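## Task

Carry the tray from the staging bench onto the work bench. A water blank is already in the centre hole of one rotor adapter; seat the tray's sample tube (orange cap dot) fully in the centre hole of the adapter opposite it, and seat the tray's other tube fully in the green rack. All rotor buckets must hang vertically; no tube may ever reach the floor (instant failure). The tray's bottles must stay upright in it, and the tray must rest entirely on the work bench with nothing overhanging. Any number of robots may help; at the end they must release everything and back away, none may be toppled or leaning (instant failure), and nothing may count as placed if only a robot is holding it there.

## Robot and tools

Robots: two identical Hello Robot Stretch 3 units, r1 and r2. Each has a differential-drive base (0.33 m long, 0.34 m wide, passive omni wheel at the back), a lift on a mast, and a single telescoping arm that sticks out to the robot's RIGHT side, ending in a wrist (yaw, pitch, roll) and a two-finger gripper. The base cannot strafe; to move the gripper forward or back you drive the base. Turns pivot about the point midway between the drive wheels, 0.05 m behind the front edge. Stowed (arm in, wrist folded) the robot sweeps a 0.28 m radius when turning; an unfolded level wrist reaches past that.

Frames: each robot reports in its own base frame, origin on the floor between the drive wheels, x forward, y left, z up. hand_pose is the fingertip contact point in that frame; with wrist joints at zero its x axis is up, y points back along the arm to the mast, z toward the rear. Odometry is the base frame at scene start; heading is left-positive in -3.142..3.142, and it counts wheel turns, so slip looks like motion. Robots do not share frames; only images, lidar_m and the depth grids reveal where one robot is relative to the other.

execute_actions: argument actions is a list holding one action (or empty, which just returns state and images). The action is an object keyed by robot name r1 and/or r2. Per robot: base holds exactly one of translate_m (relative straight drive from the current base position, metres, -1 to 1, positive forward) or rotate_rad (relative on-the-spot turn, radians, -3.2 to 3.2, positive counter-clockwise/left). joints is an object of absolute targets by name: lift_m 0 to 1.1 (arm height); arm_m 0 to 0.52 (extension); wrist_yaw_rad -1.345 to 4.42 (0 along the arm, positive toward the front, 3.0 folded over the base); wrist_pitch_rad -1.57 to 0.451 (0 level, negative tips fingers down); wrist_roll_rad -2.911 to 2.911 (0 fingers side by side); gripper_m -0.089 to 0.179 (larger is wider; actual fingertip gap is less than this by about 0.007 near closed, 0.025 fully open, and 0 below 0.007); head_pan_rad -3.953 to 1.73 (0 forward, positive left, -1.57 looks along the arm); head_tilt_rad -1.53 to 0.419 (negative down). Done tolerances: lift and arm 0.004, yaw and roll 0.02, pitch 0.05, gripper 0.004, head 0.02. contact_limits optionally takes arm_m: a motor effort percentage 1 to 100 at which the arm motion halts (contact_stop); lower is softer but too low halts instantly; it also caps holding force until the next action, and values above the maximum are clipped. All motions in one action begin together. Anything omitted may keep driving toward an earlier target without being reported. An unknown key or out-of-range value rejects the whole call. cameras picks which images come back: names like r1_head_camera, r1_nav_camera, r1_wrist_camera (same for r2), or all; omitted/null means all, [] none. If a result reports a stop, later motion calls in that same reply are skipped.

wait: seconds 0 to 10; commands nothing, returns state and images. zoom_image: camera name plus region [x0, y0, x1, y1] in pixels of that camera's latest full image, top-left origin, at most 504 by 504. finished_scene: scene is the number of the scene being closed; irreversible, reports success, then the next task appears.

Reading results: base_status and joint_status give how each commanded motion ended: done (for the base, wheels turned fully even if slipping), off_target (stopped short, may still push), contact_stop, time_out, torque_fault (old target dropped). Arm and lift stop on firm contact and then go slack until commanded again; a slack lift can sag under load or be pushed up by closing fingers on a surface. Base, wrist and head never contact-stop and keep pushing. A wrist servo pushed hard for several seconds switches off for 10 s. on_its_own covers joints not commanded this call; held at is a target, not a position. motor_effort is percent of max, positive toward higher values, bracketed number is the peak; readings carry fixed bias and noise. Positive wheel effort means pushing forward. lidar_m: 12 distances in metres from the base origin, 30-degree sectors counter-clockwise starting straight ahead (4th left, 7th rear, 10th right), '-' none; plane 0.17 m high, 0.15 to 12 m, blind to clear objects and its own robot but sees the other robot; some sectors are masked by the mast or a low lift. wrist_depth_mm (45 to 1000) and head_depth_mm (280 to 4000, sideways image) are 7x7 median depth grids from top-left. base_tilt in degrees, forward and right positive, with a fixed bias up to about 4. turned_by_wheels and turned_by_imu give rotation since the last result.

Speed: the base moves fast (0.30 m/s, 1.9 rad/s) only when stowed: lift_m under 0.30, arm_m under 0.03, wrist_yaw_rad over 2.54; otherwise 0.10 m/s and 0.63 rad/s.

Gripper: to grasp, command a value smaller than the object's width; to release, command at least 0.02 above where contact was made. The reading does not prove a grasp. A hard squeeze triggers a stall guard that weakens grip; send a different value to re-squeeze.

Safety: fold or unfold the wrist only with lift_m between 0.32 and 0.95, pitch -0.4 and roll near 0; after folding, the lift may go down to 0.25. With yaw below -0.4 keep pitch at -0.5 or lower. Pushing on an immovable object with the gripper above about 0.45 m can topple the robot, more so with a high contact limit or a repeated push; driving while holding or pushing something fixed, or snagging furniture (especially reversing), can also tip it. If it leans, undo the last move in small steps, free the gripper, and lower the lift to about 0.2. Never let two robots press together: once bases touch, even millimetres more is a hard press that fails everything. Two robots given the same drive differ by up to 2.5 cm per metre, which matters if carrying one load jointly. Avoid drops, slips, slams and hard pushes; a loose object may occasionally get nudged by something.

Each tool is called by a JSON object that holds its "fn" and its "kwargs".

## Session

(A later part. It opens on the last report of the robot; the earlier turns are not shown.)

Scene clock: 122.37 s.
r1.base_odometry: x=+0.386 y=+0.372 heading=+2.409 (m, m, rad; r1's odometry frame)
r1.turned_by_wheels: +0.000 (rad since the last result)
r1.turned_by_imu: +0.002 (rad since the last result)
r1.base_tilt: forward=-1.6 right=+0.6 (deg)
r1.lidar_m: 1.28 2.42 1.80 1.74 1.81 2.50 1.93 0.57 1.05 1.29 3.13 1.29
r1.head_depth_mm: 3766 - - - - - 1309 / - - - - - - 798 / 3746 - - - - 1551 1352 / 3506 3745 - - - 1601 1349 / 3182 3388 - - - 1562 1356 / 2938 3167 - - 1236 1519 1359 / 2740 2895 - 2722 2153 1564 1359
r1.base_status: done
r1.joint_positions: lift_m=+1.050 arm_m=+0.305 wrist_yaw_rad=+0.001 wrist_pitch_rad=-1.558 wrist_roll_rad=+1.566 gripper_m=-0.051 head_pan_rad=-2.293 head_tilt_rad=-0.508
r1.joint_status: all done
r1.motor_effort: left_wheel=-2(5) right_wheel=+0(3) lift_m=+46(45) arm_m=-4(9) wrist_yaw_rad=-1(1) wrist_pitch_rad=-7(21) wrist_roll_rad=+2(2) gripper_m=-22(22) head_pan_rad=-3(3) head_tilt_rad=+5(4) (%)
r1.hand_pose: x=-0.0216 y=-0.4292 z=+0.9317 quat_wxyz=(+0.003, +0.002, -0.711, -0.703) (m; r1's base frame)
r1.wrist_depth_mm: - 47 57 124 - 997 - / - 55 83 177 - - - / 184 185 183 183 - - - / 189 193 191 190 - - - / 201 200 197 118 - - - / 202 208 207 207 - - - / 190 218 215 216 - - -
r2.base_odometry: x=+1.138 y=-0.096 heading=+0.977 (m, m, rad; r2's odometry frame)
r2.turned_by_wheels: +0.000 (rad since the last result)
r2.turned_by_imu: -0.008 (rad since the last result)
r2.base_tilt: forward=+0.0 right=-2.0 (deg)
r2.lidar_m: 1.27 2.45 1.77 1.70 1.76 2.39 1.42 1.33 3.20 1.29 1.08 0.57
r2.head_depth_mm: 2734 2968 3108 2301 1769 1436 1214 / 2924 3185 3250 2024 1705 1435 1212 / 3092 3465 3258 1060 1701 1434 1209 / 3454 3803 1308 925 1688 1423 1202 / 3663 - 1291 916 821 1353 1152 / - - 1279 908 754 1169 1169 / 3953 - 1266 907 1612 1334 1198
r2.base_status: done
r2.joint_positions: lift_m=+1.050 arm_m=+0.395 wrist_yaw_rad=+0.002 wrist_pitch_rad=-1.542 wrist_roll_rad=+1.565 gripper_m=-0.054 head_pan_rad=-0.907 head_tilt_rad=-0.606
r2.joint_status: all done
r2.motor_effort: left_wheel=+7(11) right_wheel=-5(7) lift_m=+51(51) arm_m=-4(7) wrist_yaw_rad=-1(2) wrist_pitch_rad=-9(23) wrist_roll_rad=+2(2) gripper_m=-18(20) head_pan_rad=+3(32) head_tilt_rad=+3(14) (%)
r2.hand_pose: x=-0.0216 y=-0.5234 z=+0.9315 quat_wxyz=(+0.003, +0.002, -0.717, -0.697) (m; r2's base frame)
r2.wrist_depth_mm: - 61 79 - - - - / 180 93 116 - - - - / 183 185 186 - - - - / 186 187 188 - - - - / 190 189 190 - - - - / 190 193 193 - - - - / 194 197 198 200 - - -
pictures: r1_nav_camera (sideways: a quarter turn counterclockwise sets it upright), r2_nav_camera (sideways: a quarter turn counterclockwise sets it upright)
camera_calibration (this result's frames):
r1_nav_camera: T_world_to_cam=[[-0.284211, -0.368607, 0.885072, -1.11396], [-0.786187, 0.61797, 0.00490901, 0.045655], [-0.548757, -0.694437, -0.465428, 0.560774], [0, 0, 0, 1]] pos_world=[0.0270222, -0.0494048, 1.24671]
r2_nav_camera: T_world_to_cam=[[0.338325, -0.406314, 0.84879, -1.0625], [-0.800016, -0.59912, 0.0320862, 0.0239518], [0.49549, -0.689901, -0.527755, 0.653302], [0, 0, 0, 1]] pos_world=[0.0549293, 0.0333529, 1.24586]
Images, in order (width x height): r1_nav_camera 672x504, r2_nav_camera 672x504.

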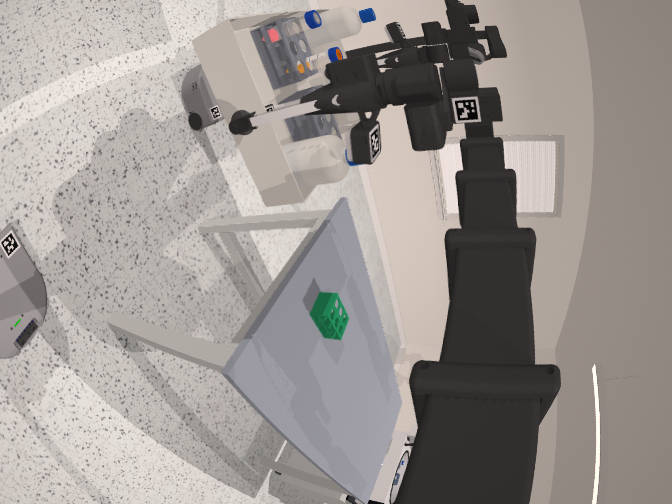

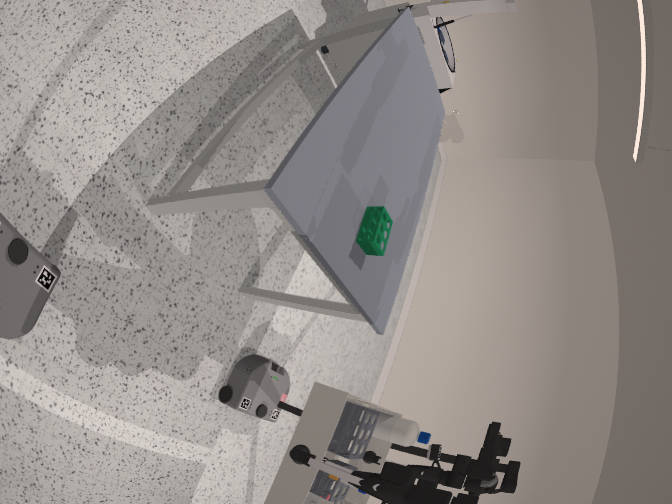

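{"fn": "execute_actions", "kwargs": {"actions": [{"r1":{"base":{"translate_m":-1},"joints":{"arm_m":0.295,"head_pan_rad":-1.57,"head_tilt_rad":-0.75}},"r2":{"base":{"translate_m":0.992},"joints":{"arm_m":0.389,"head_pan_rad":-1.57,"head_tilt_rad":-0.75}}}], "cameras": ["r1_nav_camera","r2_nav_camera","r1_head_camera"]}}

Scene clock: 137.50 s.
r1.base_odometry: x=+1.129 y=-0.297 heading=+2.409 (m, m, rad; r1's odometry frame)
r1.turned_by_wheels: +0.000 (rad since the last result)
r1.turned_by_imu: +0.000 (rad since the last result)
r1.base_tilt: forward=-1.7 right=+0.8 (deg)
r1.lidar_m: 2.27 2.46 1.81 1.75 1.82 2.51 1.13 0.95 0.96 0.93 0.97 0.55
r1.head_depth_mm: - 2913 2679 783 672 565 518 / 2630 2958 469 494 658 566 519 / - - 659 513 658 567 519 / - - - 615 651 567 518 / 624 2786 682 619 646 568 520 / 2537 2755 692 603 628 570 522 / 2506 2793 2732 822 682 571 511
r1.base_status: done
r1.joint_positions: lift_m=+1.050 arm_m=+0.295 wrist_yaw_rad=+0.003 wrist_pitch_rad=-1.575 wrist_roll_rad=+1.561 gripper_m=-0.051 head_pan_rad=-1.577 head_tilt_rad=-0.741
r1.joint_status: all done
r1.motor_effort: left_wheel=-2(5) right_wheel=-1(4) lift_m=+46(46) arm_m=-2(8) wrist_yaw_rad=-2(2) wrist_pitch_rad=+2(20) wrist_roll_rad=+4(4) gripper_m=-20(21) head_pan_rad=+3(32) head_tilt_rad=-6(31) (%)
r1.hand_pose: x=-0.0216 y=-0.4146 z=+0.9321 quat_wxyz=(+0.005, +0.004, -0.705, -0.709) (m; r1's base frame)
r1.wrist_depth_mm: - 47 59 301 301 301 - / - 53 82 177 310 308 - / 183 183 181 184 320 325 - / 188 191 188 189 334 - - / 200 198 196 - 342 - - / 200 208 205 207 355 - - / 189 215 214 218 373 - -
r2.base_odometry: x=+1.693 y=+0.726 heading=+0.978 (m, m, rad; r2's odometry frame)
r2.turned_by_wheels: +0.000 (rad since the last result)
r2.turned_by_imu: -0.007 (rad since the last result)
r2.base_tilt: forward=-0.1 right=-2.1 (deg)
r2.lidar_m: 1.44 2.49 1.79 1.72 1.77 2.39 2.29 0.47 0.34 0.33 0.34 0.45
r2.head_depth_mm: 2652 2936 611 758 637 563 1092 / - 2840 567 730 636 575 1110 / - - 701 728 632 574 1106 / 726 867 692 727 632 571 1103 / 2624 750 684 722 629 569 1101 / 2669 2971 982 765 627 568 1096 / 2688 2994 976 761 625 566 1075
r2.base_status: done
r2.joint_positions: lift_m=+1.050 arm_m=+0.389 wrist_yaw_rad=+0.004 wrist_pitch_rad=-1.559 wrist_roll_rad=+1.560 gripper_m=-0.054 head_pan_rad=-1.563 head_tilt_rad=-0.740
r2.joint_status: all done
r2.motor_effort: left_wheel=+7(13) right_wheel=-6(6) lift_m=+51(51) arm_m=-3(7) wrist_yaw_rad=-3(3) wrist_pitch_rad=+1(22) wrist_roll_rad=+3(4) gripper_m=-19(20) head_pan_rad=-2(31) head_tilt_rad=-4(15) (%)
r2.hand_pose: x=-0.0216 y=-0.5129 z=+0.9318 quat_wxyz=(+0.005, +0.005, -0.711, -0.703) (m; r2's base frame)
r2.wrist_depth_mm: - 62 83 311 315 316 - / 180 87 115 319 322 324 - / 183 183 185 323 323 331 - / 184 186 188 330 334 338 - / 189 188 190 339 343 349 - / 190 193 193 - 350 353 - / 192 196 196 198 357 361 -
pictures: r1_head_camera (sideways: a quarter turn clockwise sets it upright), r1_nav_camera (sideways: a quarter turn counterclockwise sets it upright), r2_nav_camera (sideways: a quarter turn counterclockwise sets it upright)
camera_calibration (this result's frames):
r1_head_camera: T_world_to_cam=[[0.048219, 0.633536, -0.772209, 1.02598], [0.997938, -0.0633456, 0.0103442, -0.0208475], [-0.0423626, -0.771116, -0.635284, 0.786462], [0, 0, 0, 1]] pos_world=[0.00464916, -0.044865, 1.29212]
r1_nav_camera: T_world_to_cam=[[0.0261826, -0.656416, 0.753945, -0.944892], [-0.998758, -0.0491605, -0.00811681, 0.0639094], [0.0423923, -0.752796, -0.656888, 0.806258], [0, 0, 0, 1]] pos_world=[0.0543906, -0.0101531, 1.24254]
r2_nav_camera: T_world_to_cam=[[0.0212942, -0.637116, 0.770474, -0.95847], [-0.999366, 0.00841826, 0.0345815, 0.0219251], [-0.0285185, -0.770722, -0.636533, 0.798012], [0, 0, 0, 1]] pos_world=[0.0650792, 0.0042051, 1.24568]
Images, in order (width x height): r1_head_camera 896x504, r1_nav_camera 672x504, r2_nav_camera 672x504.

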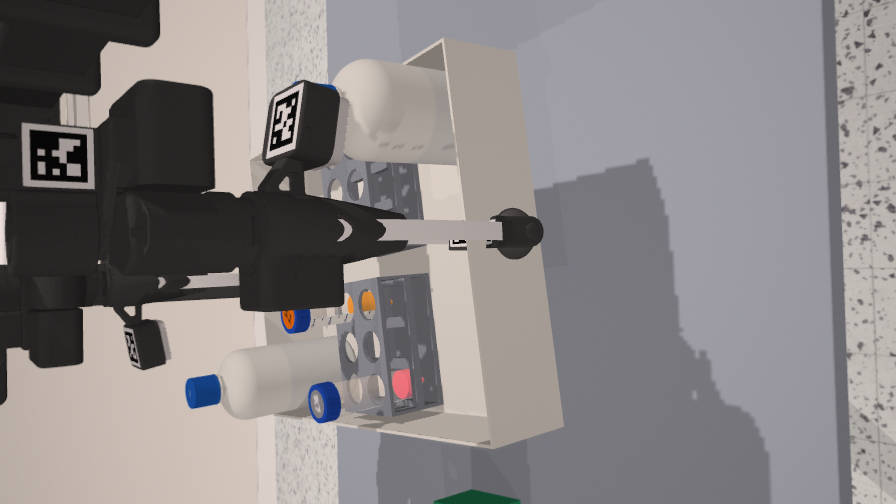

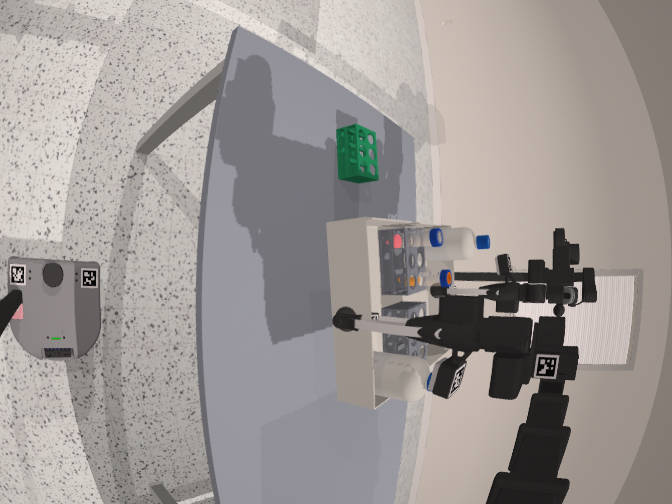

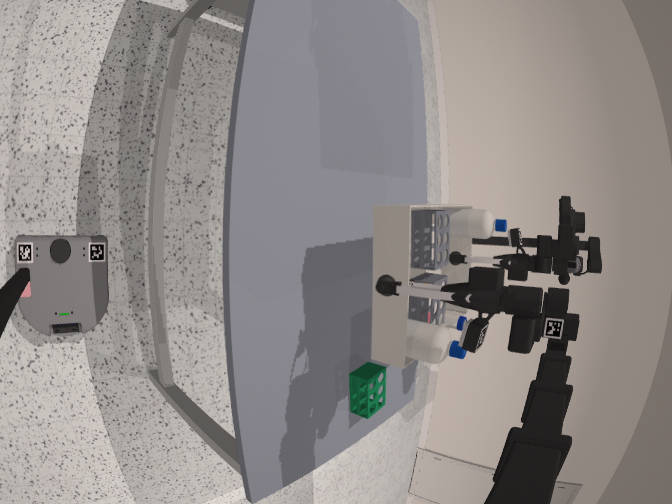

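{"fn": "execute_actions", "kwargs": {"actions": [{"r1":{"joints":{"lift_m":0.945,"arm_m":0.299}},"r2":{"joints":{"lift_m":0.945}}}], "cameras": []}}

{"fn": "execute_actions", "kwargs": {"actions": [{"r1":{"joints":{"lift_m":0.93}},"r2":{"joints":{"lift_m":0.93}}}], "cameras": []}}

{"fn": "execute_actions", "kwargs": {"actions": [{"r1":{"joints":{"lift_m":0.914}},"r2":{"joints":{"lift_m":0.914}}}], "cameras": ["r1_head_camera","r2_head_camera"]}}

{"fn": "execute_actions", "kwargs": {"actions": [{"r1":{"joints":{"gripper_m":0.065}},"r2":{"joints":{"gripper_m":0.065}}}], "cameras": []}}

{"fn": "execute_actions", "kwargs": {"actions": [{"r1":{"joints":{"lift_m":1.09}},"r2":{"joints":{"lift_m":1.05}}}], "cameras": []}}

{"fn": "execute_actions", "kwargs": {"actions": [{"r1":{"joints":{"wrist_roll_rad":0,"gripper_m":0.062}},"r2":{"joints":{"arm_m":0}}}], "cameras": []}}

{"fn": "execute_actions", "kwargs": {"actions": [{"r1":{"base":{"translate_m":0.06},"joints":{"arm_m":0.48}}}], "cameras": ["r1_head_camera","r1_wrist_camera"]}}

Scene clock: 147.40 s.
r1.base_odometry: x=+1.129 y=-0.297 heading=+2.409 (m, m, rad; r1's odometry frame)
r1.turned_by_wheels: +0.000 (rad since the last result)
r1.turned_by_imu: -0.001 (rad since the last result)
r1.base_tilt: forward=-1.7 right=+0.8 (deg)
r1.lidar_m: 2.27 2.46 1.81 1.75 1.82 2.51 1.13 0.95 0.96 0.93 0.97 0.55
r1.head_depth_mm: 2566 2818 - 810 657 565 518 / 2551 2779 1056 572 584 566 517 / 2579 2746 - 721 586 566 519 / 2480 1726 - - 626 568 520 / 848 685 1426 708 588 569 519 / 2435 2855 1023 714 639 571 520 / 2547 2827 2731 850 682 572 510
r1.base_status: not commanded
r1.joint_positions: lift_m=+0.945 arm_m=+0.298 wrist_yaw_rad=+0.003 wrist_pitch_rad=-1.582 wrist_roll_rad=+1.561 gripper_m=-0.051 head_pan_rad=-1.577 head_tilt_rad=-0.741
r1.joint_status: all done
r1.motor_effort: left_wheel=-2(1) right_wheel=+0(1) lift_m=+37(38) arm_m=+7(7) wrist_yaw_rad=-2(1) wrist_pitch_rad=+6(6) wrist_roll_rad=+4(4) gripper_m=-21(21) head_pan_rad=+3(3) head_tilt_rad=-4(6) (%)
r1.hand_pose: x=-0.0216 y=-0.4161 z=+0.8276 quat_wxyz=(+0.005, +0.004, -0.703, -0.711) (m; r1's base frame)
r1.wrist_depth_mm: - 46 56 204 205 204 205 / - 52 80 176 211 210 938 / 181 182 181 183 218 217 984 / 188 190 188 191 225 225 - / 199 197 195 117 233 230 - / 200 206 205 207 241 238 - / 188 216 215 216 251 250 -
r2.base_odometry: x=+1.693 y=+0.726 heading=+0.978 (m, m, rad; r2's odometry frame)
r2.turned_by_wheels: +0.000 (rad since the last result)
r2.turned_by_imu: +0.000 (rad since the last result)
r2.base_tilt: forward=-0.1 right=-2.0 (deg)
r2.lidar_m: 1.44 2.50 1.79 1.72 1.77 2.39 2.29 0.47 0.34 0.33 0.34 0.45
r2.head_depth_mm: 2648 - 933 756 638 565 1093 / 2564 - 635 646 636 575 1103 / 2613 - 822 704 633 573 1105 / 711 1066 848 704 631 572 1105 / 2645 2894 847 659 629 571 1102 / 2657 2979 983 764 626 568 1098 / 2682 2996 979 762 624 566 1078
r2.base_status: not commanded
r2.joint_positions: lift_m=+0.945 arm_m=+0.389 wrist_yaw_rad=+0.004 wrist_pitch_rad=-1.559 wrist_roll_rad=+1.560 gripper_m=-0.054 head_pan_rad=-1.563 head_tilt_rad=-0.740
r2.joint_status: all done
r2.motor_effort: left_wheel=+7(7) right_wheel=-5(5) lift_m=+41(44) arm_m=-3(3) wrist_yaw_rad=-2(3) wrist_pitch_rad=+1(1) wrist_roll_rad=+4(4) gripper_m=-19(19) head_pan_rad=-2(2) head_tilt_rad=-5(4) (%)
r2.hand_pose: x=-0.0216 y=-0.5128 z=+0.8271 quat_wxyz=(+0.005, +0.005, -0.711, -0.703) (m; r2's base frame)
r2.wrist_depth_mm: - 61 81 212 215 215 217 / 180 87 114 217 218 219 222 / 181 183 186 218 221 224 227 / 184 187 189 224 228 228 231 / 187 190 190 229 233 234 236 / 190 192 193 - 237 241 242 / 190 196 197 197 245 244 246
pictures: none
No camera images: the call's "cameras" was empty. Leave "cameras" out to get every camera's image.

Scene clock: 148.23 s.
r1.base_odometry: x=+1.129 y=-0.297 heading=+2.409 (m, m, rad; r1's odometry frame)
r1.turned_by_wheels: +0.000 (rad since the last result)
r1.turned_by_imu: +0.000 (rad since the last result)
r1.base_tilt: forward=-1.7 right=+0.6 (deg)
r1.lidar_m: 2.26 2.45 1.81 1.75 1.82 2.51 1.13 0.95 0.96 0.93 0.97 0.56
r1.head_depth_mm: 2586 2875 - - 654 565 518 / 2527 2808 - 754 587 567 518 / 2541 2728 - 719 599 568 519 / 2528 2702 - - 650 567 518 / 1071 683 1067 718 655 569 521 / 2447 2831 1069 792 646 569 520 / 2543 2867 2699 848 681 570 511
r1.base_status: not commanded
r1.joint_positions: lift_m=+0.930 arm_m=+0.298 wrist_yaw_rad=+0.003 wrist_pitch_rad=-1.582 wrist_roll_rad=+1.561 gripper_m=-0.051 head_pan_rad=-1.577 head_tilt_rad=-0.741
r1.joint_status: all done
r1.motor_effort: left_wheel=-2(1) right_wheel=+0(1) lift_m=+37(37) arm_m=+7(7) wrist_yaw_rad=-2(2) wrist_pitch_rad=+6(6) wrist_roll_rad=+4(4) gripper_m=-21(21) head_pan_rad=+3(3) head_tilt_rad=-7(6) (%)
r1.hand_pose: x=-0.0216 y=-0.4161 z=+0.8127 quat_wxyz=(+0.005, +0.004, -0.703, -0.711) (m; r1's base frame)
r1.wrist_depth_mm: - 46 56 189 192 190 190 / - 52 80 177 197 197 195 / 182 183 181 183 203 202 202 / 187 190 188 188 209 207 966 / 198 198 196 117 217 216 - / 200 206 205 208 224 223 - / 188 216 213 217 233 231 -
r2.base_odometry: x=+1.693 y=+0.726 heading=+0.978 (m, m, rad; r2's odometry frame)
r2.turned_by_wheels: +0.000 (rad since the last result)
r2.turned_by_imu: +0.000 (rad since the last result)
r2.base_tilt: forward=+0.0 right=-2.0 (deg)
r2.lidar_m: 1.43 2.48 1.80 1.72 1.77 2.39 2.29 0.47 0.34 0.33 0.34 0.45
r2.head_depth_mm: 2651 2897 - 743 637 564 1087 / 2636 - 766 645 634 575 1106 / 2629 - - 707 633 573 1104 / 728 842 905 706 631 571 1107 / 2608 2908 854 700 628 571 1095 / 2639 2955 981 766 628 569 1095 / 2697 2975 979 763 625 568 1072
r2.base_status: not commanded
r2.joint_positions: lift_m=+0.930 arm_m=+0.389 wrist_yaw_rad=+0.004 wrist_pitch_rad=-1.559 wrist_roll_rad=+1.560 gripper_m=-0.054 head_pan_rad=-1.563 head_tilt_rad=-0.740
r2.joint_status: all done
r2.motor_effort: left_wheel=+7(7) right_wheel=-5(6) lift_m=+41(42) arm_m=-2(2) wrist_yaw_rad=-2(3) wrist_pitch_rad=+1(1) wrist_roll_rad=+4(4) gripper_m=-20(19) head_pan_rad=-2(2) head_tilt_rad=-4(4) (%)
r2.hand_pose: x=-0.0216 y=-0.5128 z=+0.8121 quat_wxyz=(+0.005, +0.005, -0.711, -0.703) (m; r2's base frame)
r2.wrist_depth_mm: - 61 82 197 200 202 202 / 181 87 114 201 204 204 206 / 182 185 184 204 208 209 211 / 185 186 188 208 211 214 215 / 189 189 190 213 215 217 219 / 190 192 193 - 221 224 223 / 190 195 196 198 226 228 231
pictures: none
No camera images: the call's "cameras" was empty. Leave "cameras" out to get every camera's image.

Scene clock: 149.10 s.
r1.base_odometry: x=+1.129 y=-0.297 heading=+2.409 (m, m, rad; r1's odometry frame)
r1.turned_by_wheels: +0.000 (rad since the last result)
r1.turned_by_imu: +0.000 (rad since the last result)
r1.base_tilt: forward=-1.7 right=+0.4 (deg)
r1.lidar_m: 2.27 2.45 1.81 1.75 1.82 2.51 1.13 0.95 0.96 0.93 0.97 0.55
r1.head_depth_mm: 2580 2886 2928 - 674 565 517 / 2545 2843 - 760 594 566 518 / 2550 2825 - - 605 566 519 / 2562 2715 - - 669 569 519 / 1096 689 1021 744 673 569 521 / 2480 2863 2701 790 664 569 521 / 2564 2826 2714 847 681 572 511
r1.base_status: not commanded
r1.joint_positions: lift_m=+0.914 arm_m=+0.298 wrist_yaw_rad=+0.003 wrist_pitch_rad=-1.582 wrist_roll_rad=+1.561 gripper_m=-0.051 head_pan_rad=-1.577 head_tilt_rad=-0.741
r1.joint_status: all done
r1.motor_effort: left_wheel=-2(1) right_wheel=-1(1) lift_m=+36(38) arm_m=+7(7) wrist_yaw_rad=-1(1) wrist_pitch_rad=+6(6) wrist_roll_rad=+4(4) gripper_m=-23(21) head_pan_rad=+3(3) head_tilt_rad=-6(6) (%)
r1.hand_pose: x=-0.0216 y=-0.4161 z=+0.7967 quat_wxyz=(+0.005, +0.004, -0.703, -0.711) (m; r1's base frame)
r1.wrist_depth_mm: - 46 58 175 176 174 173 / - 53 81 176 181 180 180 / 182 184 183 183 187 186 185 / 188 189 189 189 195 192 193 / 199 197 195 117 200 197 - / 200 205 204 206 207 205 - / 188 212 213 214 215 214 -
r2.base_odometry: x=+1.693 y=+0.726 heading=+0.977 (m, m, rad; r2's odometry frame)
r2.turned_by_wheels: +0.000 (rad since the last result)
r2.turned_by_imu: +0.000 (rad since the last result)
r2.base_tilt: forward=-0.1 right=-2.2 (deg)
r2.lidar_m: 1.43 2.49 1.79 1.72 1.77 2.39 2.30 0.47 0.34 0.33 0.34 0.45
r2.head_depth_mm: 2599 2856 - 778 637 564 1090 / 2619 - 984 658 636 574 1105 / 2643 - - 767 633 574 1099 / 737 832 929 762 631 572 1102 / 2628 2930 886 754 628 570 1098 / 2663 2968 981 766 626 568 1094 / 2664 2968 973 763 625 567 1073
r2.base_status: not commanded
r2.joint_positions: lift_m=+0.914 arm_m=+0.389 wrist_yaw_rad=+0.004 wrist_pitch_rad=-1.559 wrist_roll_rad=+1.560 gripper_m=-0.054 head_pan_rad=-1.563 head_tilt_rad=-0.740
r2.joint_status: all done
r2.motor_effort: left_wheel=+7(7) right_wheel=-5(5) lift_m=+41(41) arm_m=-2(2) wrist_yaw_rad=-3(3) wrist_pitch_rad=+1(1) wrist_roll_rad=+4(4) gripper_m=-19(19) head_pan_rad=-2(2) head_tilt_rad=-3(4) (%)
r2.hand_pose: x=-0.0216 y=-0.5128 z=+0.7961 quat_wxyz=(+0.005, +0.005, -0.711, -0.703) (m; r2's base frame)
r2.wrist_depth_mm: - 60 81 182 184 185 187 / 180 85 114 185 188 189 190 / 181 182 184 189 192 192 194 / 184 184 187 193 196 198 198 / 188 189 190 197 199 202 203 / 189 192 192 - 204 206 207 / 190 196 196 203 208 210 213
pictures: r1_head_camera (sideways: a quarter turn clockwise sets it upright), r2_head_camera (sideways: a quarter turn clockwise sets it upright)
camera_calibration (this result's frames):
r1_head_camera: T_world_to_cam=[[0.0482152, 0.633567, -0.772184, 1.02595], [0.997938, -0.0633397, 0.0103419, -0.0208445], [-0.0423576, -0.77109, -0.635315, 0.786502], [0, 0, 0, 1]] pos_world=[0.00464944, -0.0448646, 1.29211]
r2_head_camera: T_world_to_cam=[[-0.0476045, 0.669596, -0.741198, 0.982052], [0.998599, 0.0490643, -0.0198118, 0.0262372], [0.0231005, -0.741103, -0.670994, 0.82861], [0, 0, 0, 1]] pos_world=[0.00140832, -0.0447802, 1.28441]
Images, in order (width x height): r1_head_camera 896x504, r2_head_camera 896x504.

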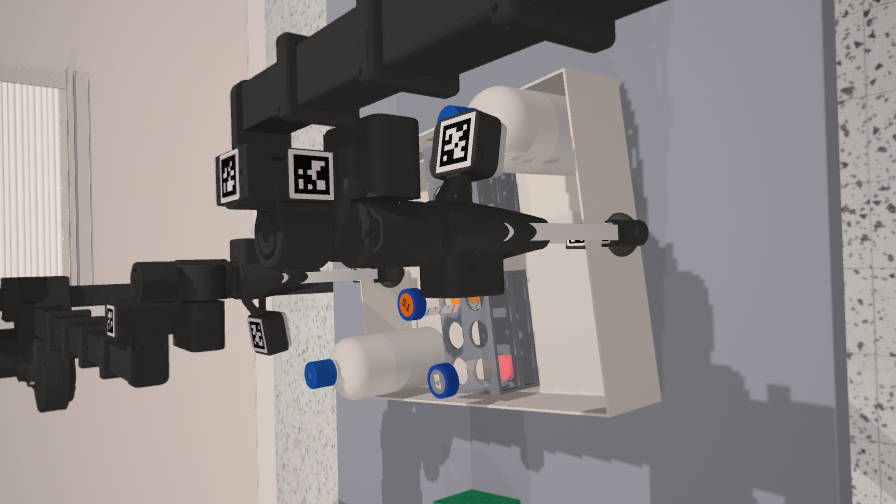

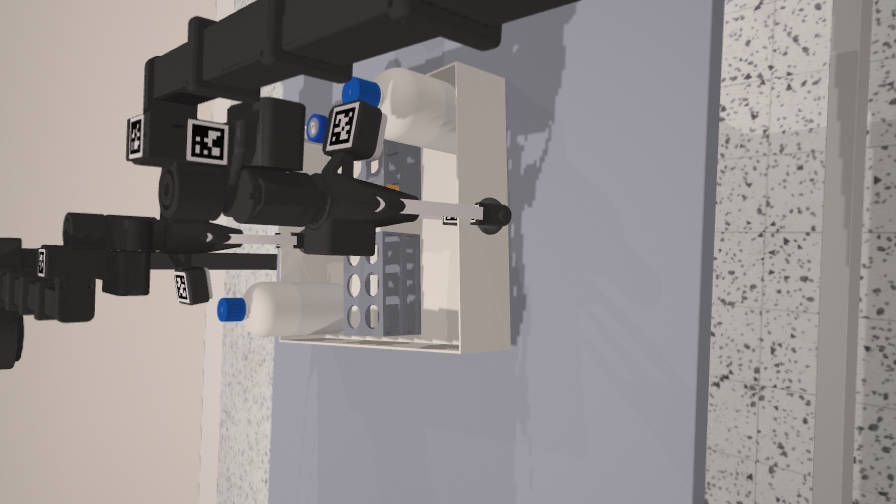

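Scene clock: 150.80 s.
r1.base_odometry: x=+1.129 y=-0.297 heading=+2.409 (m, m, rad; r1's odometry frame)
r1.turned_by_wheels: +0.000 (rad since the last result)
r1.turned_by_imu: +0.000 (rad since the last result)
r1.base_tilt: forward=-1.6 right=+0.6 (deg)
r1.lidar_m: 2.27 2.46 1.81 1.74 1.82 2.51 1.13 0.95 0.97 0.93 0.97 0.55
r1.head_depth_mm: 2553 2903 2919 - 674 565 517 / 2573 2845 - 759 593 566 518 / 2543 2813 - 736 612 568 519 / 2570 2745 - - 676 561 518 / 1102 686 1024 747 678 568 520 / 2454 2812 2707 786 663 568 520 / 2554 2858 2666 847 683 571 511
r1.base_status: not commanded
r1.joint_positions: lift_m=+0.914 arm_m=+0.299 wrist_yaw_rad=+0.002 wrist_pitch_rad=-1.568 wrist_roll_rad=+1.566 gripper_m=+0.065 head_pan_rad=-1.577 head_tilt_rad=-0.741
r1.joint_status: all done
r1.motor_effort: left_wheel=-3(3) right_wheel=+1(1) lift_m=+36(36) arm_m=+5(7) wrist_yaw_rad=-2(2) wrist_pitch_rad=-1(6) wrist_roll_rad=+2(4) gripper_m=+0(84) head_pan_rad=+2(3) head_tilt_rad=-5(6) (%)
r1.hand_pose: x=-0.0216 y=-0.4198 z=+0.7963 quat_wxyz=(+0.003, +0.002, -0.708, -0.707) (m; r1's base frame)
r1.wrist_depth_mm: - 49 58 122 175 173 172 / - 57 80 180 181 179 176 / 186 190 188 187 187 184 181 / 192 197 194 193 193 190 190 / 206 205 200 200 199 195 198 / 192 211 209 205 208 204 - / 190 216 219 213 214 211 -
r2.base_odometry: x=+1.693 y=+0.726 heading=+0.977 (m, m, rad; r2's odometry frame)
r2.turned_by_wheels: +0.000 (rad since the last result)
r2.turned_by_imu: +0.000 (rad since the last result)
r2.base_tilt: forward=+0.0 right=-1.9 (deg)
r2.lidar_m: 1.44 2.49 1.80 1.71 1.77 2.39 2.29 0.47 0.34 0.33 0.34 0.45
r2.head_depth_mm: 2618 2848 - 779 636 565 1086 / 2595 - 982 656 634 575 1112 / 2636 - - 773 635 574 1105 / 735 828 931 769 631 572 1102 / 2596 2912 876 764 628 570 1097 / 2644 2936 982 763 628 568 1098 / 2652 2990 978 762 625 567 1075
r2.base_status: not commanded
r2.joint_positions: lift_m=+0.914 arm_m=+0.389 wrist_yaw_rad=+0.002 wrist_pitch_rad=-1.559 wrist_roll_rad=+1.565 gripper_m=+0.065 head_pan_rad=-1.563 head_tilt_rad=-0.740
r2.joint_status: all done
r2.motor_effort: left_wheel=+4(7) right_wheel=-3(5) lift_m=+42(42) arm_m=-2(2) wrist_yaw_rad=-2(3) wrist_pitch_rad=+1(0) wrist_roll_rad=+2(4) gripper_m=+1(80) head_pan_rad=-2(3) head_tilt_rad=-4(4) (%)
r2.hand_pose: x=-0.0216 y=-0.5129 z=+0.7961 quat_wxyz=(+0.003, +0.003, -0.711, -0.703) (m; r2's base frame)
r2.wrist_depth_mm: - 57 76 183 185 186 186 / 182 76 107 186 187 190 190 / 184 186 187 190 192 194 195 / 186 190 190 194 196 197 199 / 194 194 194 199 200 201 203 / 193 198 - 202 - 204 207 / 196 203 204 206 210 211 213
pictures: none
No camera images: the call's "cameras" was empty. Leave "cameras" out to get every camera's image.

Scene clock: 153.23 s.
r1.base_odometry: x=+1.129 y=-0.297 heading=+2.409 (m, m, rad; r1's odometry frame)
r1.turned_by_wheels: +0.000 (rad since the last result)
r1.turned_by_imu: +0.000 (rad since the last result)
r1.base_tilt: forward=-1.7 right=+0.6 (deg)
r1.lidar_m: 2.27 2.45 1.81 1.75 1.82 2.51 1.13 0.95 0.97 0.93 0.97 0.56
r1.head_depth_mm: 2577 2853 2665 833 675 565 518 / - 2786 1885 810 595 566 518 / - 2796 1870 800 613 565 519 / - - 873 838 674 568 519 / 626 2795 2720 746 677 568 523 / 2523 2829 2693 787 663 569 520 / 2515 2810 2716 848 681 570 511
r1.base_status: not commanded
r1.joint_positions: lift_m=+1.090 arm_m=+0.299 wrist_yaw_rad=+0.002 wrist_pitch_rad=-1.568 wrist_roll_rad=+1.566 gripper_m=+0.065 head_pan_rad=-1.577 head_tilt_rad=-0.741
r1.joint_status: all done
r1.motor_effort: left_wheel=-2(2) right_wheel=+1(1) lift_m=+39(40) arm_m=+4(5) wrist_yaw_rad=-1(2) wrist_pitch_rad=-1(1) wrist_roll_rad=+2(2) gripper_m=-1(0) head_pan_rad=+3(3) head_tilt_rad=-6(7) (%)
r1.hand_pose: x=-0.0216 y=-0.4200 z=+0.9722 quat_wxyz=(+0.003, +0.002, -0.708, -0.706) (m; r1's base frame)
r1.wrist_depth_mm: 347 302 215 340 339 - - / 360 324 222 262 354 349 - / 373 313 368 364 361 362 - / 389 352 373 377 370 - - / 400 335 380 394 382 - - / 343 375 394 401 409 - - / 381 359 429 418 417 - -
r2.base_odometry: x=+1.693 y=+0.726 heading=+0.977 (m, m, rad; r2's odometry frame)
r2.turned_by_wheels: +0.000 (rad since the last result)
r2.turned_by_imu: +0.000 (rad since the last result)
r2.base_tilt: forward=+0.0 right=-1.9 (deg)
r2.lidar_m: 1.44 2.49 1.79 1.72 1.77 2.39 2.30 0.47 0.34 0.33 0.34 0.46
r2.head_depth_mm: 2689 2965 1008 782 636 564 1093 / - 2892 964 655 636 574 1104 / - - 934 696 633 572 1101 / 1141 2890 943 767 631 571 1097 / 2679 2910 876 766 629 570 1097 / 2647 2952 980 765 626 569 1094 / 2677 3009 975 763 626 566 1075
r2.base_status: not commanded
r2.joint_positions: lift_m=+1.050 arm_m=+0.389 wrist_yaw_rad=+0.002 wrist_pitch_rad=-1.558 wrist_roll_rad=+1.565 gripper_m=+0.065 head_pan_rad=-1.563 head_tilt_rad=-0.740
r2.joint_status: all done
r2.motor_effort: left_wheel=+5(5) right_wheel=-3(3) lift_m=+43(46) arm_m=-2(2) wrist_yaw_rad=-2(3) wrist_pitch_rad=+0(0) wrist_roll_rad=+2(2) gripper_m=+1(0) head_pan_rad=-2(2) head_tilt_rad=-4(4) (%)
r2.hand_pose: x=-0.0216 y=-0.5130 z=+0.9320 quat_wxyz=(+0.003, +0.003, -0.711, -0.703) (m; r2's base frame)
r2.wrist_depth_mm: 265 258 141 312 313 318 - / 281 291 179 321 323 321 - / 262 294 323 328 325 329 - / 205 292 328 333 334 338 - / 330 319 331 336 340 347 - / 332 307 - 346 - 356 - / 337 286 345 349 356 - -
pictures: none
No camera images: the call's "cameras" was empty. Leave "cameras" out to get every camera's image.

Scene clock: 157.30 s.
r1.base_odometry: x=+1.129 y=-0.297 heading=+2.409 (m, m, rad; r1's odometry frame)
r1.turned_by_wheels: +0.000 (rad since the last result)
r1.turned_by_imu: +0.000 (rad since the last result)
r1.base_tilt: forward=-1.7 right=+0.5 (deg)
r1.lidar_m: 2.27 2.46 1.81 1.75 1.82 2.50 1.12 0.95 0.96 0.93 0.97 0.55
r1.head_depth_mm: 2572 2898 2674 834 675 565 517 / - 2860 2666 809 594 566 517 / - 2820 1057 775 611 566 518 / - - 1017 837 675 567 520 / 2496 2796 2672 745 674 567 519 / 2559 2837 2712 787 663 569 521 / 2535 2841 2688 846 682 571 510
r1.base_status: not commanded
r1.joint_positions: lift_m=+1.090 arm_m=+0.299 wrist_yaw_rad=+0.002 wrist_pitch_rad=-1.568 wrist_roll_rad=+0.004 gripper_m=+0.062 head_pan_rad=-1.577 head_tilt_rad=-0.741
r1.joint_status: all done
r1.motor_effort: left_wheel=-3(2) right_wheel=+1(1) lift_m=+38(38) arm_m=+4(4) wrist_yaw_rad=-1(2) wrist_pitch_rad=-1(1) wrist_roll_rad=-1(1) gripper_m=-1(22) head_pan_rad=+3(3) head_tilt_rad=-7(7) (%)
r1.hand_pose: x=-0.0217 y=-0.4203 z=+0.9722 quat_wxyz=(+0.500, +0.499, -0.501, -0.500) (m; r1's base frame)
r1.wrist_depth_mm: 352 318 318 337 332 339 339 / 359 359 356 348 351 345 350 / 374 368 363 366 236 205 362 / 384 384 373 372 371 373 370 / 397 399 393 390 384 381 379 / 414 406 404 402 403 396 392 / - - - - - - -
r2.base_odometry: x=+1.693 y=+0.726 heading=+0.977 (m, m, rad; r2's odometry frame)
r2.turned_by_wheels: +0.000 (rad since the last result)
r2.turned_by_imu: +0.000 (rad since the last result)
r2.base_tilt: forward=+0.0 right=-2.0 (deg)
r2.lidar_m: 1.44 2.49 1.79 1.71 1.77 2.39 2.30 0.47 0.34 0.33 0.34 0.46
r2.head_depth_mm: 2577 - - - - - 1095 / 2589 - - - - - 1088 / 2572 2909 - - - - - / 1158 2963 945 768 664 - 1085 / 2653 2942 878 766 645 567 1092 / 2674 2981 980 766 626 568 1095 / 2670 2975 979 763 626 568 1074
r2.base_status: not commanded
r2.joint_positions: lift_m=+1.050 arm_m=+0.001 wrist_yaw_rad=+0.002 wrist_pitch_rad=-1.558 wrist_roll_rad=+1.566 gripper_m=+0.065 head_pan_rad=-1.563 head_tilt_rad=-0.740
r2.joint_status: all done
r2.motor_effort: left_wheel=+5(5) right_wheel=-3(3) lift_m=+43(43) arm_m=-4(4) wrist_yaw_rad=-1(2) wrist_pitch_rad=+0(0) wrist_roll_rad=+2(2) gripper_m=+1(1) head_pan_rad=-2(2) head_tilt_rad=-3(5) (%)
r2.hand_pose: x=-0.0216 y=-0.1244 z=+0.9320 quat_wxyz=(+0.003, +0.002, -0.711, -0.703) (m; r2's base frame)
r2.wrist_depth_mm: 312 313 - - - - - / 319 319 - - - - - / 324 326 - - - - - / 325 331 - - - - - / 332 338 - - - - - / 343 349 - - - - - / 354 350 - - - - -
pictures: none
No camera images: the call's "cameras" was empty. Leave "cameras" out to get every camera's image.

Scene clock: 160.23 s.
r1.base_odometry: x=+1.085 y=-0.257 heading=+2.409 (m, m, rad; r1's odometry frame)
r1.turned_by_wheels: +0.000 (rad since the last result)
r1.turned_by_imu: +0.000 (rad since the last result)
r1.base_tilt: forward=-1.5 right=+0.6 (deg)
r1.lidar_m: 2.21 2.46 1.80 1.75 1.82 2.51 1.18 1.01 0.97 0.93 0.97 0.50
r1.head_depth_mm: 2573 2873 2659 805 599 566 517 / 2561 2835 2676 765 611 566 518 / 2661 2871 2760 835 674 567 519 / - - 1455 752 674 567 519 / 2572 2853 2691 783 675 568 520 / 2579 2816 2709 847 678 569 521 / 2557 2845 2708 846 682 569 522
r1.base_status: done
r1.joint_positions: lift_m=+1.090 arm_m=+0.480 wrist_yaw_rad=+0.001 wrist_pitch_rad=-1.568 wrist_roll_rad=+0.003 gripper_m=+0.062 head_pan_rad=-1.577 head_tilt_rad=-0.741
r1.joint_status: all done
r1.motor_effort: left_wheel=-3(4) right_wheel=+1(4) lift_m=+39(38) arm_m=+5(5) wrist_yaw_rad=-1(1) wrist_pitch_rad=-1(1) wrist_roll_rad=-1(1) gripper_m=+0(1) head_pan_rad=+3(3) head_tilt_rad=-6(6) (%)
r1.hand_pose: x=-0.0217 y=-0.6013 z=+0.9722 quat_wxyz=(+0.500, +0.499, -0.501, -0.500) (m; r1's base frame)
r1.wrist_depth_mm: 356 349 215 342 339 337 338 / 362 360 344 353 346 342 348 / 322 367 361 359 357 302 355 / 376 385 336 320 337 312 366 / 399 397 391 386 385 359 386 / 410 410 402 402 402 340 392 / 429 423 409 384 364 262 406
r2.base_odometry: x=+1.693 y=+0.726 heading=+0.977 (m, m, rad; r2's odometry frame)
r2.turned_by_wheels: +0.000 (rad since the last result)
r2.turned_by_imu: +0.000 (rad since the last result)
r2.base_tilt: forward=-0.2 right=-1.8 (deg)
r2.lidar_m: 1.44 2.49 1.79 1.72 1.78 2.39 2.29 0.47 0.34 0.33 0.34 0.45
r2.head_depth_mm: 2581 - - - - - 1092 / 2538 - - - - - 1089 / 555 2922 - - - - - / 2564 2912 941 767 665 - 1079 / 2664 2955 880 766 645 571 1093 / 2655 2966 981 764 629 568 1099 / 2688 2960 975 761 624 567 1077
r2.base_status: not commanded
r2.joint_positions: lift_m=+1.050 arm_m=+0.001 wrist_yaw_rad=+0.002 wrist_pitch_rad=-1.558 wrist_roll_rad=+1.566 gripper_m=+0.065 head_pan_rad=-1.563 head_tilt_rad=-0.740
r2.joint_status: not commanded
r2.motor_effort: left_wheel=+4(5) right_wheel=-3(3) lift_m=+44(43) arm_m=-4(4) wrist_yaw_rad=-2(1) wrist_pitch_rad=+0(0) wrist_roll_rad=+2(2) gripper_m=+1(1) head_pan_rad=-3(2) head_tilt_rad=-3(4) (%)
r2.hand_pose: x=-0.0216 y=-0.1244 z=+0.9320 quat_wxyz=(+0.003, +0.002, -0.711, -0.703) (m; r2's base frame)
r2.wrist_depth_mm: 308 311 - - - - - / 317 320 - - - - - / 320 327 - - - - - / 329 332 - - - - - / 335 336 - - - - - / 343 343 - - - - - / 350 351 - - - - -
pictures: r1_head_camera (sideways: a quarter turn clockwise sets it upright), r1_wrist_camera
camera_calibration (this result's frames):
r1_head_camera: T_world_to_cam=[[0.0481215, 0.633858, -0.771951, 1.02565], [0.997948, -0.0631931, 0.010321, -0.0208173], [-0.0422399, -0.770864, -0.635598, 0.786869], [0, 0, 0, 1]] pos_world=[0.00465623, -0.0448612, 1.2921]
r1_wrist_camera: T_world_to_cam=[[-0.999073, -0.0404879, -0.0146145, -0.0353262], [-0.0425769, 0.979437, 0.197207, 0.421469], [0.00632947, 0.197646, -0.980253, 1.23586], [0, 0, 0, 1]] pos_world=[-0.0251709, -0.658495, 1.12782]
Images, in order (width x height): r1_head_camera 896x504, r1_wrist_camera 644x364.

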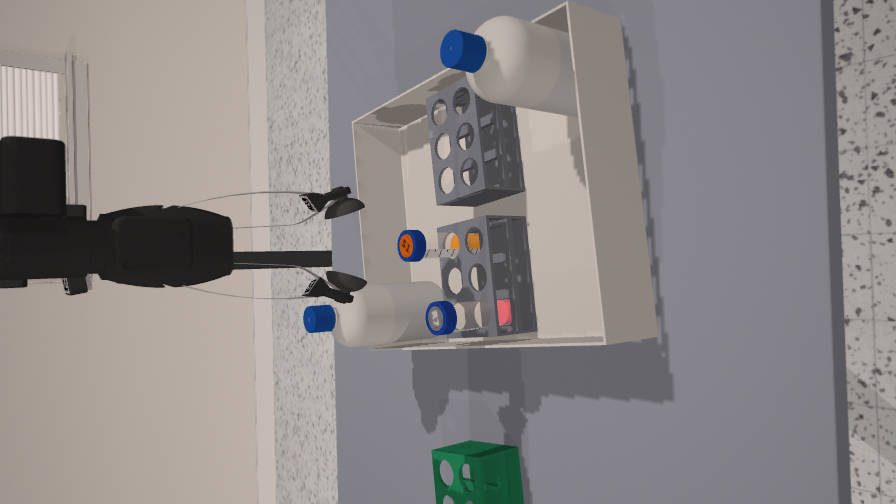

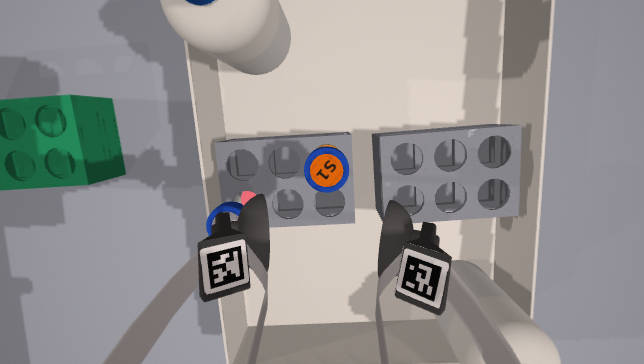

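{"fn": "execute_actions", "kwargs": {"actions": [{"r1":{"base":{"translate_m":0.07},"joints":{"arm_m":0.462}}}], "cameras": []}}

{"fn": "execute_actions", "kwargs": {"actions": [{"r1":{"joints":{"lift_m":1.03}}}], "cameras": ["r1_head_camera","r1_wrist_camera"]}}

Scene clock: 167.23 s.
r1.base_odometry: x=+1.033 y=-0.210 heading=+2.408 (m, m, rad; r1's odometry frame)
r1.turned_by_wheels: +0.000 (rad since the last result)
r1.turned_by_imu: -0.001 (rad since the last result)
r1.base_tilt: forward=-1.7 right=+0.7 (deg)
r1.lidar_m: 2.14 2.46 1.81 1.75 1.82 2.51 1.07 1.08 0.96 0.93 0.49 0.45
r1.head_depth_mm: 2559 2871 2662 758 611 565 518 / 2582 2858 2678 769 673 567 518 / 2547 2878 2814 747 673 566 519 / - - 1451 744 673 566 519 / 2549 2840 2697 843 678 568 519 / 2532 2842 2669 846 681 569 522 / 2561 2812 2691 845 683 570 521
r1.base_status: done
r1.joint_positions: lift_m=+1.090 arm_m=+0.462 wrist_yaw_rad=+0.001 wrist_pitch_rad=-1.568 wrist_roll_rad=+0.003 gripper_m=+0.062 head_pan_rad=-1.577 head_tilt_rad=-0.741
r1.joint_status: all done
r1.motor_effort: left_wheel=-3(2) right_wheel=+2(4) lift_m=+39(39) arm_m=-4(5) wrist_yaw_rad=-1(1) wrist_pitch_rad=-2(2) wrist_roll_rad=-1(1) gripper_m=-1(2) head_pan_rad=+3(3) head_tilt_rad=-6(6) (%)
r1.hand_pose: x=-0.0217 y=-0.5840 z=+0.9722 quat_wxyz=(+0.500, +0.499, -0.501, -0.500) (m; r1's base frame)
r1.wrist_depth_mm: 352 351 344 240 340 338 306 / 358 353 359 347 352 348 324 / 323 334 367 357 311 324 300 / 386 379 382 313 313 311 310 / 397 391 394 385 386 381 353 / 411 411 405 400 402 343 324 / 431 422 418 367 373 351 250
r2.base_odometry: x=+1.693 y=+0.726 heading=+0.977 (m, m, rad; r2's odometry frame)
r2.turned_by_wheels: +0.000 (rad since the last result)
r2.turned_by_imu: +0.000 (rad since the last result)
r2.base_tilt: forward=-0.1 right=-1.9 (deg)
r2.lidar_m: 1.43 2.49 1.79 1.72 1.77 2.39 2.29 0.47 0.34 0.33 0.34 0.45
r2.head_depth_mm: 2536 - - - - - 1087 / 565 - - - - - 1094 / 2549 1372 - - - - - / 2630 2979 946 769 663 - 1082 / 2655 2937 878 765 646 568 1089 / 2666 2964 985 765 626 569 1090 / 2672 2955 980 761 626 566 1072
r2.base_status: not commanded
r2.joint_positions: lift_m=+1.050 arm_m=+0.001 wrist_yaw_rad=+0.002 wrist_pitch_rad=-1.558 wrist_roll_rad=+1.566 gripper_m=+0.065 head_pan_rad=-1.563 head_tilt_rad=-0.740
r2.joint_status: not commanded
r2.motor_effort: left_wheel=+5(4) right_wheel=-3(3) lift_m=+43(43) arm_m=-4(4) wrist_yaw_rad=-1(1) wrist_pitch_rad=+0(0) wrist_roll_rad=+2(2) gripper_m=+1(1) head_pan_rad=-2(2) head_tilt_rad=-4(4) (%)
r2.hand_pose: x=-0.0216 y=-0.1244 z=+0.9320 quat_wxyz=(+0.003, +0.002, -0.711, -0.703) (m; r2's base frame)
r2.wrist_depth_mm: 308 311 - - - - - / 314 318 - - - - - / 322 325 - - - - - / 328 330 - - - - - / 337 338 - - - - - / 339 342 - - - - - / 349 348 - - - - -
pictures: none
No camera images: the call's "cameras" was empty. Leave "cameras" out to get every camera's image.

Scene clock: 168.60 s.
r1.base_odometry: x=+1.033 y=-0.210 heading=+2.408 (m, m, rad; r1's odometry frame)
r1.turned_by_wheels: +0.000 (rad since the last result)
r1.turned_by_imu: +0.000 (rad since the last result)
r1.base_tilt: forward=-1.5 right=+0.7 (deg)
r1.lidar_m: 2.14 2.46 1.81 1.74 1.82 2.50 1.08 1.08 0.96 0.93 0.49 0.45
r1.head_depth_mm: - 2941 2671 761 612 566 518 / - 2849 2698 773 673 565 518 / - 2928 2696 741 674 566 518 / 2512 - 776 739 673 569 518 / 2543 2876 2714 844 679 567 519 / 2543 2830 2674 845 682 571 520 / 2573 2804 2712 849 684 570 522
r1.base_status: not commanded
r1.joint_positions: lift_m=+1.030 arm_m=+0.462 wrist_yaw_rad=+0.001 wrist_pitch_rad=-1.568 wrist_roll_rad=+0.003 gripper_m=+0.062 head_pan_rad=-1.577 head_tilt_rad=-0.741
r1.joint_status: all done
r1.motor_effort: left_wheel=-3(3) right_wheel=+2(1) lift_m=+30(30) arm_m=-4(4) wrist_yaw_rad=-1(0) wrist_pitch_rad=-1(1) wrist_roll_rad=-2(1) gripper_m=+0(1) head_pan_rad=+3(3) head_tilt_rad=-5(5) (%)
r1.hand_pose: x=-0.0217 y=-0.5840 z=+0.9126 quat_wxyz=(+0.500, +0.499, -0.501, -0.500) (m; r1's base frame)
r1.wrist_depth_mm: 294 293 288 239 286 281 279 / 277 296 297 294 292 292 287 / 252 289 303 300 244 270 259 / 313 319 321 280 249 249 248 / 333 330 324 195 316 319 290 / 343 338 342 332 332 324 295 / 356 356 351 342 339 319 243
r2.base_odometry: x=+1.693 y=+0.726 heading=+0.977 (m, m, rad; r2's odometry frame)
r2.turned_by_wheels: +0.000 (rad since the last result)
r2.turned_by_imu: +0.000 (rad since the last result)
r2.base_tilt: forward=-0.1 right=-2.0 (deg)
r2.lidar_m: 1.43 2.49 1.79 1.71 1.77 2.39 2.30 0.47 0.34 0.33 0.34 0.45
r2.head_depth_mm: 2583 - - - - - 1086 / 541 - - - - - 1085 / 1253 1372 - - - - - / 2644 2976 946 768 666 - 1083 / 2661 2971 879 763 643 571 1089 / 2687 2966 983 765 626 569 1098 / 2651 2954 975 763 624 566 1076
r2.base_status: not commanded
r2.joint_positions: lift_m=+1.050 arm_m=+0.001 wrist_yaw_rad=+0.002 wrist_pitch_rad=-1.558 wrist_roll_rad=+1.566 gripper_m=+0.065 head_pan_rad=-1.563 head_tilt_rad=-0.740
r2.joint_status: not commanded
r2.motor_effort: left_wheel=+4(4) right_wheel=-4(3) lift_m=+43(43) arm_m=-4(4) wrist_yaw_rad=-1(2) wrist_pitch_rad=+0(0) wrist_roll_rad=+2(2) gripper_m=+1(1) head_pan_rad=-2(3) head_tilt_rad=-4(4) (%)
r2.hand_pose: x=-0.0216 y=-0.1244 z=+0.9320 quat_wxyz=(+0.003, +0.002, -0.711, -0.703) (m; r2's base frame)
r2.wrist_depth_mm: 310 313 - - - - - / 312 319 - - - - - / 322 327 - - - - - / 327 334 - - - - - / 334 336 - - - - - / 343 345 - - - - - / 349 347 - - - - -
pictures: r1_head_camera (sideways: a quarter turn clockwise sets it upright), r1_wrist_camera
camera_calibration (this result's frames):
r1_head_camera: T_world_to_cam=[[0.048121, 0.633858, -0.771951, 1.02565], [0.997948, -0.0631924, 0.010321, -0.0208173], [-0.0422394, -0.770864, -0.635598, 0.786869], [0, 0, 0, 1]] pos_world=[0.00465626, -0.0448612, 1.2921]
r1_wrist_camera: T_world_to_cam=[[-0.999073, -0.0404884, -0.0146145, -0.0354971], [-0.0425773, 0.979437, 0.197207, 0.416271], [0.00632938, 0.197646, -0.980253, 1.17395], [0, 0, 0, 1]] pos_world=[-0.0251709, -0.641175, 1.06815]
Images, in order (width x height): r1_head_camera 896x504, r1_wrist_camera 644x364.

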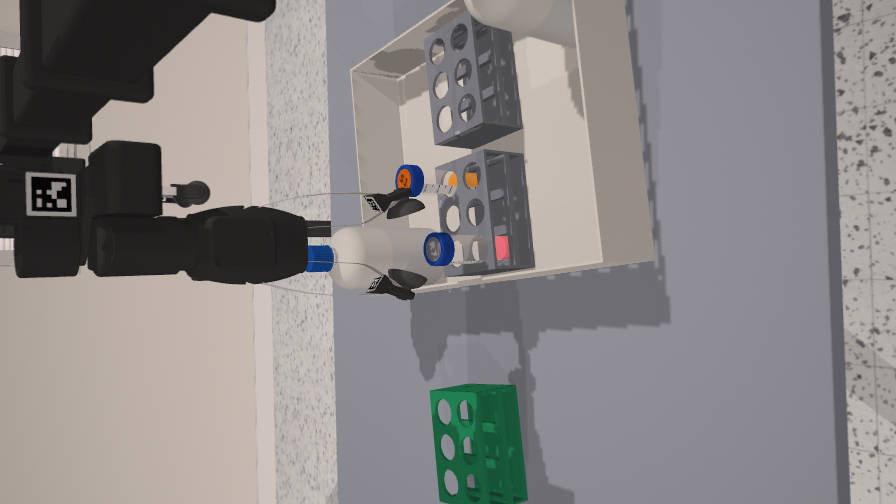

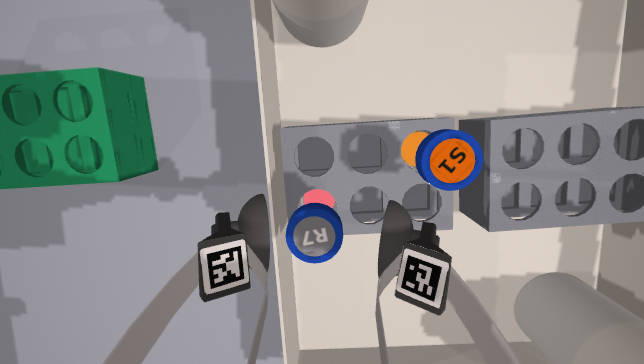

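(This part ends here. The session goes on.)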